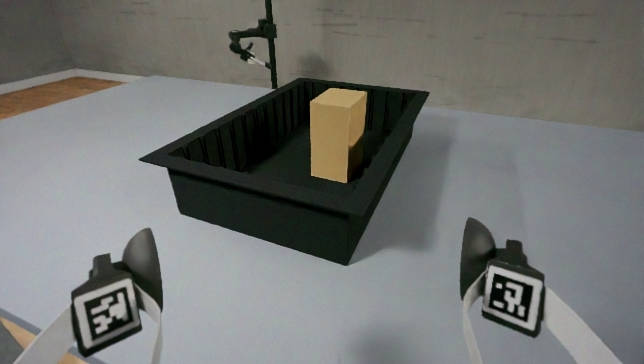

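Call:
execute_actions(actions=[{"r1":{"base":{"rotate_rad":-1.57},"joints":{"arm_m":0.0}}}], cameras=[])

Call:
execute_actions(actions=[{"r1":{"base":{"translate_m":0.2}}}], cameras=[])

Call:
execute_actions(actions=[{"r1":{"base":{"rotate_rad":1.57},"joints":{"arm_m":0.3}}}], cameras=["r1_wrist_camera"])

Scene clock: 57.50 s.
r1.base_odometry: x=+0.339 y=+0.535 heading=+0.800 (m, m, rad; r1's odometry frame)
r1.turned_by_wheels: -1.570 (rad since the last result)
r1.turned_by_imu: -1.588 (rad since the last result)
r1.base_tilt: forward=+0.7 right=-0.5 (deg)
r1.lidar_m: 1.29 1.25 4.81 2.22 1.53 1.42 1.44 1.85 4.01 2.01 0.69 1.27
r1.head_depth_mm: 3451 3658 2796 2134 1723 - - / 3510 3846 2807 2121 1771 - - / 3659 3944 2806 2134 1776 - - / 3815 - 2805 2103 1804 - - / 3891 3819 2661 2110 1720 1427 1230 / - - 2775 2109 1748 1426 1220 / - - 2758 2098 1701 1421 1226
r1.base_status: done
r1.joint_positions: lift_m=+0.900 arm_m=+0.000 wrist_yaw_rad=+0.001 wrist_pitch_rad=-0.420 wrist_roll_rad=-0.004 gripper_m=+0.150 head_pan_rad=-1.563 head_tilt_rad=-0.692
r1.joint_status: all done
r1.motor_effort: left_wheel=+2(7) right_wheel=-2(6) lift_m=+23(23) arm_m=-6(3) wrist_yaw_rad=-1(2) wrist_pitch_rad=+8(8) wrist_roll_rad=+0(0) gripper_m=-1(0) head_pan_rad=-3(3) head_tilt_rad=-5(6) (%)
r1.hand_pose: x=-0.0214 y=-0.3696 z=+0.9120 quat_wxyz=(+0.693, +0.148, -0.690, -0.147) (m; r1's base frame)
r1.wrist_depth_mm: - - - - - - - / - - - - - - - / - - - - - - - / - - - - - - - / - - - - - - - / - - - - - - - / - - - - - - -
r2.base_odometry: x=+0.000 y=+0.000 heading=+0.000 (m, m, rad; r2's odometry frame)
r2.turned_by_wheels: +0.000 (rad since the last result)
r2.turned_by_imu: -0.001 (rad since the last result)
r2.base_tilt: forward=+0.6 right=-0.3 (deg)
r2.lidar_m: 1.76 5.53 1.06 0.70 0.64 0.65 0.81 1.69 3.20 4.00 4.09 1.47
r2.head_depth_mm: 2048 3114 - - - 1805 2249 / 2061 3135 - - - 2731 2268 / 2089 3108 - - 2594 3065 2065 / 2086 3243 - - - 2826 2144 / 2135 3282 - - - 3168 2213 / 2138 3250 - - - 3144 2173 / 2173 3348 - - - 3089 2175
r2.base_status: not commanded
r2.joint_positions: lift_m=+0.504 arm_m=+0.001 wrist_yaw_rad=+2.790 wrist_pitch_rad=-0.507 wrist_roll_rad=+0.016 gripper_m=+0.037 head_pan_rad=-0.002 head_tilt_rad=-0.005
r2.joint_status: not commanded
r2.motor_effort: left_wheel=+1(1) right_wheel=-1(1) lift_m=+21(20) arm_m=+0(0) wrist_yaw_rad=+0(0) wrist_pitch_rad=+5(5) wrist_roll_rad=+0(0) gripper_m=+0(1) head_pan_rad=+1(2) head_tilt_rad=+2(2) (%)
r2.hand_pose: x=+0.0519 y=+0.0534 z=+0.4972 quat_wxyz=(+0.295, +0.710, +0.053, +0.637) (m; r2's base frame)
r2.wrist_depth_mm: 588 688 869 - - - - / - 716 946 - - - - / - 777 - - - - - / - 841 947 963 977 952 941 / 660 856 844 829 828 822 814 / 698 - - 718 - 705 703 / 658 638 638 633 631 628 633
pictures: none
No camera images: the call's "cameras" was empty. Leave "cameras" out to get every camera's image.

Scene clock: 60.90 s.
r1.base_odometry: x=+0.478 y=+0.679 heading=+0.800 (m, m, rad; r1's odometry frame)
r1.turned_by_wheels: +0.000 (rad since the last result)
r1.turned_by_imu: +0.000 (rad since the last result)
r1.base_tilt: forward=+0.7 right=-0.6 (deg)
r1.lidar_m: 1.10 1.09 4.71 2.51 1.72 1.60 1.63 2.08 4.09 2.01 0.58 1.09
r1.head_depth_mm: 3521 3770 2829 2132 1725 - - / 3642 3881 2799 2127 1772 - - / 3804 3972 2787 2128 1777 - - / 3814 3766 2671 2106 1802 - - / - - 2777 2115 1730 1431 1228 / - - 2756 2111 1747 1433 1176 / - - 2787 2103 769 906 1178
r1.base_status: done
r1.joint_positions: lift_m=+0.900 arm_m=+0.000 wrist_yaw_rad=+0.001 wrist_pitch_rad=-0.420 wrist_roll_rad=-0.004 gripper_m=+0.150 head_pan_rad=-1.563 head_tilt_rad=-0.692
r1.joint_status: not commanded
r1.motor_effort: left_wheel=+1(7) right_wheel=-2(3) lift_m=+23(23) arm_m=-5(5) wrist_yaw_rad=-2(2) wrist_pitch_rad=+8(8) wrist_roll_rad=+0(0) gripper_m=-1(1) head_pan_rad=-1(1) head_tilt_rad=-5(5) (%)
r1.hand_pose: x=-0.0214 y=-0.3696 z=+0.9120 quat_wxyz=(+0.693, +0.148, -0.690, -0.147) (m; r1's base frame)
r1.wrist_depth_mm: - - - - - - - / - - - - - - - / - - - - - - - / - - - - - - - / 400 - - - - - - / 341 - - - - - - / - 508 - - - - -
r2.base_odometry: x=+0.000 y=+0.000 heading=+0.000 (m, m, rad; r2's odometry frame)
r2.turned_by_wheels: +0.000 (rad since the last result)
r2.turned_by_imu: +0.000 (rad since the last result)
r2.base_tilt: forward=+0.7 right=-0.2 (deg)
r2.lidar_m: 1.77 5.52 1.06 0.70 0.64 0.65 0.81 1.68 3.20 4.01 4.07 1.47
r2.head_depth_mm: 2054 3124 - - 2712 1792 2270 / 2065 3124 - - - 2717 2277 / 2057 3201 - - 2640 3036 2063 / 2090 3211 - - - 2819 2155 / 2095 3234 - - - 3180 2178 / 2153 3265 - - - 3156 2193 / 2145 3313 - - - 3107 2176
r2.base_status: not commanded
r2.joint_positions: lift_m=+0.504 arm_m=+0.001 wrist_yaw_rad=+2.790 wrist_pitch_rad=-0.507 wrist_roll_rad=+0.016 gripper_m=+0.037 head_pan_rad=-0.002 head_tilt_rad=-0.005
r2.joint_status: not commanded
r2.motor_effort: left_wheel=+1(1) right_wheel=-1(1) lift_m=+21(20) arm_m=+0(0) wrist_yaw_rad=+0(1) wrist_pitch_rad=+5(4) wrist_roll_rad=+0(0) gripper_m=+0(2) head_pan_rad=+1(2) head_tilt_rad=+2(2) (%)
r2.hand_pose: x=+0.0519 y=+0.0534 z=+0.4972 quat_wxyz=(+0.295, +0.710, +0.053, +0.637) (m; r2's base frame)
r2.wrist_depth_mm: 583 689 876 - - - - / - 718 956 - - - - / - 780 - - - - - / - 834 946 976 948 945 937 / 652 851 848 837 840 812 806 / 696 - - 717 - 701 700 / 650 639 639 631 625 632 622
pictures: none
No camera images: the call's "cameras" was empty. Leave "cameras" out to get every camera's image.

Scene clock: 64.47 s.
r1.base_odometry: x=+0.478 y=+0.679 heading=+2.370 (m, m, rad; r1's odometry frame)
r1.turned_by_wheels: +1.570 (rad since the last result)
r1.turned_by_imu: +1.585 (rad since the last result)
r1.base_tilt: forward=+0.7 right=-0.6 (deg)
r1.lidar_m: 2.52 1.72 1.61 1.63 2.07 4.10 2.02 0.58 1.09 1.10 1.10 4.73
r1.head_depth_mm: 2718 3022 2950 - - 630 1236 / 2783 3121 - 839 700 630 1231 / 2897 3184 - 810 696 1361 1230 / 2994 3355 - 773 697 1396 1232 / 3088 3376 1032 789 696 1431 1230 / 3202 3542 1125 806 733 1432 1226 / 3392 3675 1123 858 757 1421 1220
r1.base_status: done
r1.joint_positions: lift_m=+0.900 arm_m=+0.300 wrist_yaw_rad=+0.001 wrist_pitch_rad=-0.420 wrist_roll_rad=-0.004 gripper_m=+0.150 head_pan_rad=-1.563 head_tilt_rad=-0.692
r1.joint_status: all done
r1.motor_effort: left_wheel=-2(8) right_wheel=+2(5) lift_m=+23(23) arm_m=+6(9) wrist_yaw_rad=-1(1) wrist_pitch_rad=+8(8) wrist_roll_rad=+0(0) gripper_m=-1(0) head_pan_rad=-2(3) head_tilt_rad=-5(5) (%)
r1.hand_pose: x=-0.0214 y=-0.6687 z=+0.9120 quat_wxyz=(+0.693, +0.148, -0.690, -0.147) (m; r1's base frame)
r1.wrist_depth_mm: - - - - - - - / - - - - - - - / 697 677 689 505 477 - - / 503 516 395 305 451 510 500 / 406 298 377 327 368 413 404 / 232 314 336 331 310 - 332 / - 185 281 283 203 278 282
r2.base_odometry: x=+0.000 y=+0.000 heading=+0.000 (m, m, rad; r2's odometry frame)
r2.turned_by_wheels: +0.000 (rad since the last result)
r2.turned_by_imu: +0.000 (rad since the last result)
r2.base_tilt: forward=+0.5 right=-0.1 (deg)
r2.lidar_m: 1.76 5.54 1.07 0.70 0.64 0.65 0.81 1.68 3.20 4.03 4.06 1.46
r2.head_depth_mm: 2042 3064 - - 2198 1783 2271 / 2056 3183 - - - 2727 2249 / 2075 3176 - - 2655 3049 2030 / 2080 3189 - - - 2848 2126 / 2120 3258 - - - 3176 2222 / 2126 3312 - - - 3170 2168 / 2139 3381 - - - 3138 2171
r2.base_status: not commanded
r2.joint_positions: lift_m=+0.504 arm_m=+0.001 wrist_yaw_rad=+2.790 wrist_pitch_rad=-0.507 wrist_roll_rad=+0.016 gripper_m=+0.037 head_pan_rad=-0.002 head_tilt_rad=-0.005
r2.joint_status: not commanded
r2.motor_effort: left_wheel=+1(1) right_wheel=-1(1) lift_m=+21(20) arm_m=+0(0) wrist_yaw_rad=+0(0) wrist_pitch_rad=+5(5) wrist_roll_rad=+0(0) gripper_m=-1(1) head_pan_rad=-1(2) head_tilt_rad=+2(2) (%)
r2.hand_pose: x=+0.0519 y=+0.0534 z=+0.4972 quat_wxyz=(+0.295, +0.710, +0.053, +0.637) (m; r2's base frame)
r2.wrist_depth_mm: 592 684 878 - - - - / - 714 933 - - - - / - 767 - - - - - / - 840 943 966 961 943 943 / 654 847 859 820 839 811 807 / 685 - - 717 - 719 705 / 647 640 638 638 630 628 627
pictures: r1_wrist_camera
Images, in order (width x height): r1_wrist_camera 644x364.

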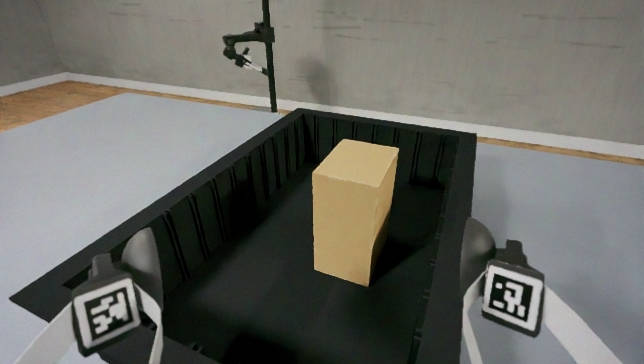

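Call:
execute_actions(actions=[{"r1":{"base":{"translate_m":-0.03},"joints":{"arm_m":0.475}}}], cameras=[])

Call:
execute_actions(actions=[{"r1":{"joints":{"lift_m":0.82}}}], cameras=["r1_wrist_camera","r1_head_camera"])

Scene clock: 73.83 s.
r1.base_odometry: x=+0.500 y=+0.658 heading=+2.370 (m, m, rad; r1's odometry frame)
r1.turned_by_wheels: +0.000 (rad since the last result)
r1.turned_by_imu: -0.001 (rad since the last result)
r1.base_tilt: forward=+0.6 right=-0.6 (deg)
r1.lidar_m: 2.54 1.74 1.62 1.64 2.09 4.05 1.98 0.55 1.07 1.09 1.12 4.74
r1.head_depth_mm: 2713 2984 2949 - - 601 1231 / 2783 3050 - 838 700 630 1234 / 2915 3115 1021 835 700 1336 1233 / 3015 3230 884 784 696 1364 1226 / 3043 3382 1034 786 696 1422 1232 / 3164 3575 1126 804 712 1423 1221 / 3384 3672 1124 829 753 1423 1222
r1.base_status: done
r1.joint_positions: lift_m=+0.900 arm_m=+0.475 wrist_yaw_rad=+0.001 wrist_pitch_rad=-0.420 wrist_roll_rad=-0.004 gripper_m=+0.150 head_pan_rad=-1.563 head_tilt_rad=-0.692
r1.joint_status: all done
r1.motor_effort: left_wheel=-3(7) right_wheel=+2(4) lift_m=+23(23) arm_m=+7(6) wrist_yaw_rad=-1(1) wrist_pitch_rad=+8(8) wrist_roll_rad=+0(1) gripper_m=-1(1) head_pan_rad=-2(2) head_tilt_rad=-5(5) (%)
r1.hand_pose: x=-0.0214 y=-0.8437 z=+0.9120 quat_wxyz=(+0.693, +0.148, -0.690, -0.147) (m; r1's base frame)
r1.wrist_depth_mm: - - - - - - - / - - - - - - - / 697 684 - - - - - / 502 513 481 367 507 - - / 400 414 311 378 330 289 398 / 340 252 313 185 316 - 329 / - 249 283 154 268 194 282
r2.base_odometry: x=+0.000 y=+0.000 heading=+0.000 (m, m, rad; r2's odometry frame)
r2.turned_by_wheels: +0.000 (rad since the last result)
r2.turned_by_imu: -0.001 (rad since the last result)
r2.base_tilt: forward=+0.6 right=-0.1 (deg)
r2.lidar_m: 1.76 5.54 1.06 0.70 0.64 0.65 0.81 1.68 3.19 3.99 4.07 1.46
r2.head_depth_mm: 2044 3095 - - 2056 1787 2276 / 2073 3158 - - - 2725 2269 / 2084 3199 - - 2618 3060 2067 / 2107 3164 - - - 2828 2136 / 2116 3225 - - - 3203 2197 / 2151 3312 - - - 3200 2188 / 2140 3342 - - - 3124 2168
r2.base_status: not commanded
r2.joint_positions: lift_m=+0.504 arm_m=+0.001 wrist_yaw_rad=+2.790 wrist_pitch_rad=-0.507 wrist_roll_rad=+0.016 gripper_m=+0.037 head_pan_rad=-0.002 head_tilt_rad=-0.005
r2.joint_status: not commanded
r2.motor_effort: left_wheel=+0(1) right_wheel=+0(1) lift_m=+20(20) arm_m=+0(0) wrist_yaw_rad=+1(0) wrist_pitch_rad=+5(5) wrist_roll_rad=+0(0) gripper_m=+1(1) head_pan_rad=+0(0) head_tilt_rad=+3(2) (%)
r2.hand_pose: x=+0.0519 y=+0.0534 z=+0.4972 quat_wxyz=(+0.295, +0.710, +0.053, +0.637) (m; r2's base frame)
r2.wrist_depth_mm: 587 680 891 - - - - / - 738 954 - - - - / - 770 - - - - - / - 857 952 978 967 959 932 / 665 855 844 846 836 812 804 / 692 - - 716 - 714 693 / 650 639 641 635 634 633 622
pictures: none
No camera images: the call's "cameras" was empty. Leave "cameras" out to get every camera's image.

Scene clock: 75.40 s.
r1.base_odometry: x=+0.500 y=+0.658 heading=+2.370 (m, m, rad; r1's odometry frame)
r1.turned_by_wheels: +0.000 (rad since the last result)
r1.turned_by_imu: +0.000 (rad since the last result)
r1.base_tilt: forward=+0.8 right=-0.5 (deg)
r1.lidar_m: 2.55 1.74 1.62 1.64 2.09 4.07 1.98 0.55 1.08 1.09 1.12 4.74
r1.head_depth_mm: 2708 2967 1144 868 741 - - / 2805 3083 1193 - 679 984 1233 / 2881 3208 - 837 698 1344 1228 / 3007 3333 - 773 696 1368 1231 / 3071 3435 1037 786 694 1424 1223 / 3122 3496 1127 806 713 1429 1224 / 3408 3718 1122 828 753 1419 1225
r1.base_status: not commanded
r1.joint_positions: lift_m=+0.820 arm_m=+0.475 wrist_yaw_rad=+0.001 wrist_pitch_rad=-0.420 wrist_roll_rad=-0.004 gripper_m=+0.150 head_pan_rad=-1.563 head_tilt_rad=-0.692
r1.joint_status: all done
r1.motor_effort: left_wheel=-3(3) right_wheel=+2(2) lift_m=+13(22) arm_m=+6(6) wrist_yaw_rad=-1(1) wrist_pitch_rad=+8(8) wrist_roll_rad=+0(1) gripper_m=-1(2) head_pan_rad=-1(3) head_tilt_rad=-4(5) (%)
r1.hand_pose: x=-0.0214 y=-0.8437 z=+0.8326 quat_wxyz=(+0.693, +0.148, -0.690, -0.147) (m; r1's base frame)
r1.wrist_depth_mm: - - - - - - - / - - - - - - - / 487 477 296 310 282 267 - / 356 209 287 121 122 269 322 / 172 210 101 97 100 219 154 / 173 230 109 87 86 - 126 / - 191 187 99 186 186 108
r2.base_odometry: x=+0.000 y=+0.000 heading=+0.000 (m, m, rad; r2's odometry frame)
r2.turned_by_wheels: +0.000 (rad since the last result)
r2.turned_by_imu: +0.000 (rad since the last result)
r2.base_tilt: forward=+0.6 right=-0.1 (deg)
r2.lidar_m: 1.77 5.54 1.06 0.70 0.64 0.65 0.81 1.68 3.19 4.01 4.09 1.47
r2.head_depth_mm: 2049 3138 - - 2097 1784 2255 / 2057 3088 - - - 2720 2248 / 2067 3189 - - 2628 3005 2068 / 2111 3209 - - - 2880 2135 / 2125 3279 - - - 3205 2212 / 2145 3341 - - - 3198 2176 / 2159 3335 - - - 3154 2163
r2.base_status: not commanded
r2.joint_positions: lift_m=+0.504 arm_m=+0.001 wrist_yaw_rad=+2.790 wrist_pitch_rad=-0.507 wrist_roll_rad=+0.016 gripper_m=+0.037 head_pan_rad=-0.002 head_tilt_rad=-0.005
r2.joint_status: not commanded
r2.motor_effort: left_wheel=+1(1) right_wheel=-1(1) lift_m=+20(20) arm_m=+0(0) wrist_yaw_rad=+0(0) wrist_pitch_rad=+5(5) wrist_roll_rad=+0(0) gripper_m=+0(0) head_pan_rad=+1(1) head_tilt_rad=+2(2) (%)
r2.hand_pose: x=+0.0519 y=+0.0534 z=+0.4972 quat_wxyz=(+0.295, +0.710, +0.053, +0.637) (m; r2's base frame)
r2.wrist_depth_mm: 585 689 871 - - - - / - 714 937 - - - - / - 780 - - - - - / - 844 952 973 952 957 931 / 653 849 846 832 833 825 817 / 699 - - 713 - 705 700 / 645 640 647 635 630 626 629
pictures: r1_head_camera (sideways: a quarter turn clockwise sets it upright), r1_wrist_camera
Images, in order (width x height): r1_head_camera 896x504, r1_wrist_camera 644x364.

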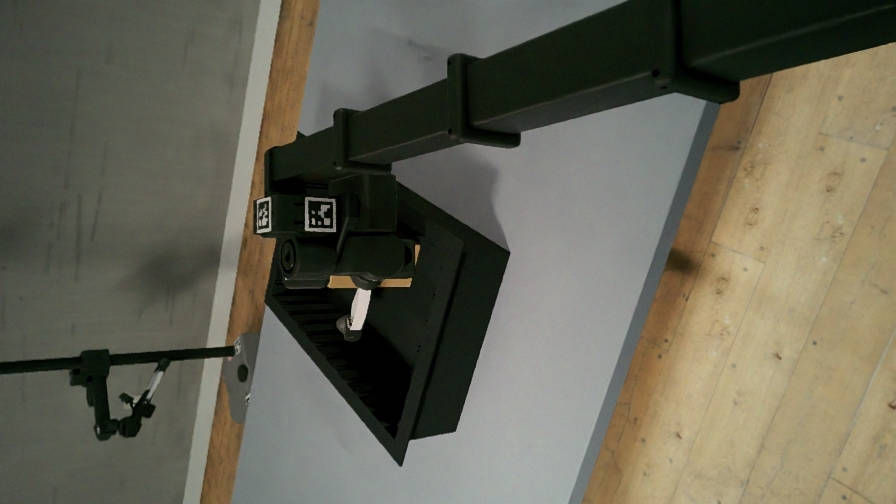

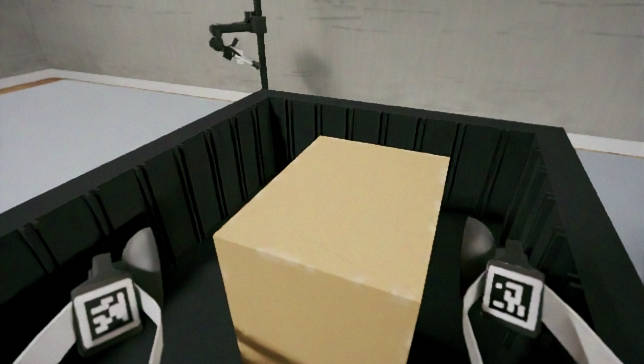

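The fingers straddle the block. Grip, lift, retract.

Call:
execute_actions(actions=[{"r1":{"joints":{"gripper_m":0.0}}}], cameras=[])

Call:
execute_actions(actions=[{"r1":{"joints":{"lift_m":1.1}}}], cameras=[])

Call:
execute_actions(actions=[{"r1":{"joints":{"arm_m":0.0}}}], cameras=["r1_wrist_camera"])

Scene clock: 83.90 s.
r1.base_odometry: x=+0.500 y=+0.658 heading=+2.370 (m, m, rad; r1's odometry frame)
r1.turned_by_wheels: +0.000 (rad since the last result)
r1.turned_by_imu: -0.001 (rad since the last result)
r1.base_tilt: forward=+0.8 right=-0.5 (deg)
r1.lidar_m: 2.54 1.74 1.62 1.64 2.09 4.07 1.98 0.55 1.07 1.09 1.12 4.75
r1.head_depth_mm: 2670 2958 1140 872 741 - - / 2780 3066 1194 - 679 982 1228 / 2862 3155 - 837 697 1339 1229 / 3016 3326 - 775 696 1369 1230 / 3076 3384 1033 785 695 1420 1229 / 3117 3587 1128 804 713 1423 1223 / 3356 3650 1124 828 755 1423 1224
r1.base_status: not commanded
r1.joint_positions: lift_m=+0.820 arm_m=+0.475 wrist_yaw_rad=-0.003 wrist_pitch_rad=-0.419 wrist_roll_rad=-0.004 gripper_m=+0.002 head_pan_rad=-1.563 head_tilt_rad=-0.692
r1.joint_status: all done
r1.motor_effort: left_wheel=-5(4) right_wheel=+4(4) lift_m=+12(12) arm_m=+5(5) wrist_yaw_rad=+3(4) wrist_pitch_rad=+8(8) wrist_roll_rad=+0(0) gripper_m=-40(100) head_pan_rad=-1(2) head_tilt_rad=-5(5) (%)
r1.hand_pose: x=-0.0222 y=-0.8438 z=+0.8327 quat_wxyz=(+0.693, +0.147, -0.690, -0.148) (m; r1's base frame)
r1.wrist_depth_mm: - - - - - - - / - - - - - - - / 474 475 295 301 279 264 - / 356 209 268 123 136 268 337 / 174 216 99 97 101 255 154 / 177 208 100 93 86 189 124 / 183 195 123 105 146 185 108
r2.base_odometry: x=+0.000 y=+0.000 heading=+0.000 (m, m, rad; r2's odometry frame)
r2.turned_by_wheels: +0.000 (rad since the last result)
r2.turned_by_imu: -0.001 (rad since the last result)
r2.base_tilt: forward=+0.5 right=-0.1 (deg)
r2.lidar_m: 1.76 5.54 1.06 0.70 0.64 0.65 0.81 1.68 3.21 3.99 4.07 1.47
r2.head_depth_mm: 2016 3067 - - 2116 1794 2299 / 2057 3143 - - - 2733 2256 / 2062 3209 - - 2626 3047 2085 / 2087 3272 - - - 2863 2135 / 2127 3281 - - - 3136 2187 / 2131 3334 - - - 3178 2181 / 2180 3327 - - - 3132 2171
r2.base_status: not commanded
r2.joint_positions: lift_m=+0.504 arm_m=+0.001 wrist_yaw_rad=+2.790 wrist_pitch_rad=-0.507 wrist_roll_rad=+0.016 gripper_m=+0.037 head_pan_rad=-0.002 head_tilt_rad=-0.005
r2.joint_status: not commanded
r2.motor_effort: left_wheel=+1(1) right_wheel=-1(1) lift_m=+21(20) arm_m=+0(0) wrist_yaw_rad=+0(0) wrist_pitch_rad=+5(4) wrist_roll_rad=+0(1) gripper_m=-1(0) head_pan_rad=+0(1) head_tilt_rad=+2(2) (%)
r2.hand_pose: x=+0.0519 y=+0.0534 z=+0.4972 quat_wxyz=(+0.295, +0.710, +0.053, +0.637) (m; r2's base frame)
r2.wrist_depth_mm: 586 685 883 - - - - / - 725 953 - - - - / - 771 - - - - - / - 835 966 986 959 949 959 / 656 850 851 836 841 811 810 / 691 - - 710 - 713 709 / 648 641 642 626 631 639 630
pictures: none
No camera images: the call's "cameras" was empty. Leave "cameras" out to get every camera's image.

Scene clock: 87.27 s.
r1.base_odometry: x=+0.500 y=+0.658 heading=+2.370 (m, m, rad; r1's odometry frame)
r1.turned_by_wheels: +0.000 (rad since the last result)
r1.turned_by_imu: +0.000 (rad since the last result)
r1.base_tilt: forward=+0.7 right=-0.5 (deg)
r1.lidar_m: 2.54 1.74 1.62 1.64 2.09 4.06 1.98 0.55 1.07 1.09 1.12 4.74
r1.head_depth_mm: 2708 3010 1144 868 699 601 1233 / 2818 3107 1140 866 700 628 1233 / 2949 3197 1038 836 696 1336 1232 / - 3311 1063 783 697 1372 1227 / 3059 3426 1034 785 697 1426 1225 / 3119 3529 1124 805 716 1420 1228 / 3313 3719 1123 830 753 1421 1226
r1.base_status: not commanded
r1.joint_positions: lift_m=+1.100 arm_m=+0.475 wrist_yaw_rad=-0.002 wrist_pitch_rad=-0.431 wrist_roll_rad=-0.004 gripper_m=+0.021 head_pan_rad=-1.563 head_tilt_rad=-0.692
r1.joint_status: all done
r1.on_its_own: gripper_m is held at +0.019, not at your +0.000, by its stall guard, which is still easing
r1.motor_effort: left_wheel=-3(5) right_wheel=+2(4) lift_m=+24(23) arm_m=+6(6) wrist_yaw_rad=+3(4) wrist_pitch_rad=+12(13) wrist_roll_rad=+0(0) gripper_m=-32(41) head_pan_rad=-2(2) head_tilt_rad=-5(4) (%)
r1.hand_pose: x=-0.0220 y=-0.8423 z=+1.1093 quat_wxyz=(+0.692, +0.151, -0.689, -0.152) (m; r1's base frame)
r1.wrist_depth_mm: - - - - - - - / - - - - - - - / - - - - - - - / - - - 122 136 - - / 720 681 101 97 101 - - / 574 563 101 93 86 - - / 498 489 122 105 240 503 500
r2.base_odometry: x=+0.000 y=+0.000 heading=+0.000 (m, m, rad; r2's odometry frame)
r2.turned_by_wheels: +0.000 (rad since the last result)
r2.turned_by_imu: +0.000 (rad since the last result)
r2.base_tilt: forward=+0.5 right=-0.4 (deg)
r2.lidar_m: 1.76 5.55 1.06 0.70 0.64 0.65 0.81 1.68 3.19 4.02 4.07 1.47
r2.head_depth_mm: 2046 3113 - - - 1787 2275 / 2067 3134 - - - 2760 2267 / 2110 3151 - - 2604 3042 2071 / 2122 3256 - - - 2869 2151 / 2103 3294 - - - 3239 2205 / 2145 3275 - - - 3194 2168 / 2136 3349 - - - 3077 2181
r2.base_status: not commanded
r2.joint_positions: lift_m=+0.504 arm_m=+0.001 wrist_yaw_rad=+2.790 wrist_pitch_rad=-0.507 wrist_roll_rad=+0.016 gripper_m=+0.037 head_pan_rad=-0.002 head_tilt_rad=-0.005
r2.joint_status: not commanded
r2.motor_effort: left_wheel=+0(1) right_wheel=-1(1) lift_m=+21(20) arm_m=+0(0) wrist_yaw_rad=+1(0) wrist_pitch_rad=+4(5) wrist_roll_rad=+0(0) gripper_m=+0(0) head_pan_rad=+0(1) head_tilt_rad=+2(2) (%)
r2.hand_pose: x=+0.0519 y=+0.0534 z=+0.4972 quat_wxyz=(+0.295, +0.710, +0.053, +0.637) (m; r2's base frame)
r2.wrist_depth_mm: 594 676 883 - - - - / - 722 928 - - - - / - 767 998 - - - - / - 835 945 988 970 954 949 / 653 850 836 826 840 805 799 / 696 - - 718 - 710 715 / 651 643 638 636 631 626 630
pictures: none
No camera images: the call's "cameras" was empty. Leave "cameras" out to get every camera's image.

Scene clock: 91.93 s.
r1.base_odometry: x=+0.500 y=+0.658 heading=+2.370 (m, m, rad; r1's odometry frame)
r1.turned_by_wheels: +0.000 (rad since the last result)
r1.turned_by_imu: -0.001 (rad since the last result)
r1.base_tilt: forward=+0.8 right=-0.5 (deg)
r1.lidar_m: 2.55 1.74 1.62 1.64 2.10 4.06 1.98 0.55 1.07 1.09 1.11 4.74
r1.head_depth_mm: - - - - - 602 1232 / - - - - - 1339 1235 / - - - - - 1362 1229 / - - 305 - 676 1370 1227 / 3078 3362 1049 781 697 1430 1226 / 3136 3555 1126 806 715 1416 1227 / 3391 3672 1123 830 754 1430 1225
r1.base_status: not commanded
r1.joint_positions: lift_m=+1.100 arm_m=+0.000 wrist_yaw_rad=+0.000 wrist_pitch_rad=-0.432 wrist_roll_rad=-0.004 gripper_m=+0.042 head_pan_rad=-1.563 head_tilt_rad=-0.692
r1.joint_status: all done
r1.on_its_own: gripper_m is held at +0.043, not at your +0.000, by its stall guard, which is still easing
r1.motor_effort: left_wheel=-3(3) right_wheel=+2(2) lift_m=+24(24) arm_m=-5(6) wrist_yaw_rad=+0(2) wrist_pitch_rad=+13(13) wrist_roll_rad=+0(0) gripper_m=-5(32) head_pan_rad=-2(2) head_tilt_rad=-5(4) (%)
r1.hand_pose: x=-0.0216 y=-0.3680 z=+1.1092 quat_wxyz=(+0.692, +0.152, -0.689, -0.152) (m; r1's base frame)
r1.wrist_depth_mm: - - - - - - - / - - - - - - - / - - - - - - - / 868 863 858 127 778 873 - / 703 696 101 96 101 687 702 / 567 582 103 95 90 570 577 / 960 494 118 106 469 494 490
r2.base_odometry: x=+0.000 y=+0.000 heading=+0.000 (m, m, rad; r2's odometry frame)
r2.turned_by_wheels: +0.000 (rad since the last result)
r2.turned_by_imu: +0.000 (rad since the last result)
r2.base_tilt: forward=+0.7 right=-0.3 (deg)
r2.lidar_m: 1.76 5.54 1.06 0.70 0.64 0.65 0.81 1.68 3.19 3.98 4.07 1.47
r2.head_depth_mm: 2048 3060 - - - 1795 2264 / 2070 3150 - - - 2751 2240 / 2065 3197 - - 2616 3026 2067 / 2099 3207 - - - 2838 2159 / 2121 3247 - - - 3202 2223 / 2140 3304 - - - 3133 2204 / 2142 3328 - - - 3069 2153
r2.base_status: not commanded
r2.joint_positions: lift_m=+0.504 arm_m=+0.001 wrist_yaw_rad=+2.790 wrist_pitch_rad=-0.507 wrist_roll_rad=+0.016 gripper_m=+0.037 head_pan_rad=-0.002 head_tilt_rad=-0.005
r2.joint_status: not commanded
r2.motor_effort: left_wheel=+1(1) right_wheel=-1(1) lift_m=+21(20) arm_m=-1(0) wrist_yaw_rad=+1(1) wrist_pitch_rad=+5(5) wrist_roll_rad=+0(0) gripper_m=+0(0) head_pan_rad=+1(0) head_tilt_rad=+2(1) (%)
r2.hand_pose: x=+0.0519 y=+0.0534 z=+0.4972 quat_wxyz=(+0.295, +0.710, +0.053, +0.637) (m; r2's base frame)
r2.wrist_depth_mm: 597 677 892 - - - - / - 724 940 - - - - / - 773 - - - - - / - 844 983 989 960 942 942 / 659 852 860 823 846 820 797 / 699 - - 719 - 711 706 / 649 633 646 634 622 629 628
pictures: r1_wrist_camera
Images, in order (width x height): r1_wrist_camera 644x364.

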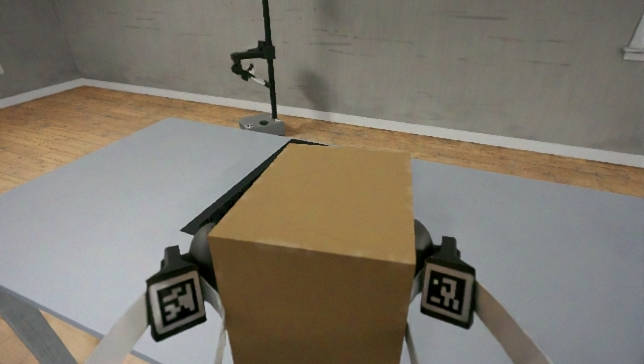

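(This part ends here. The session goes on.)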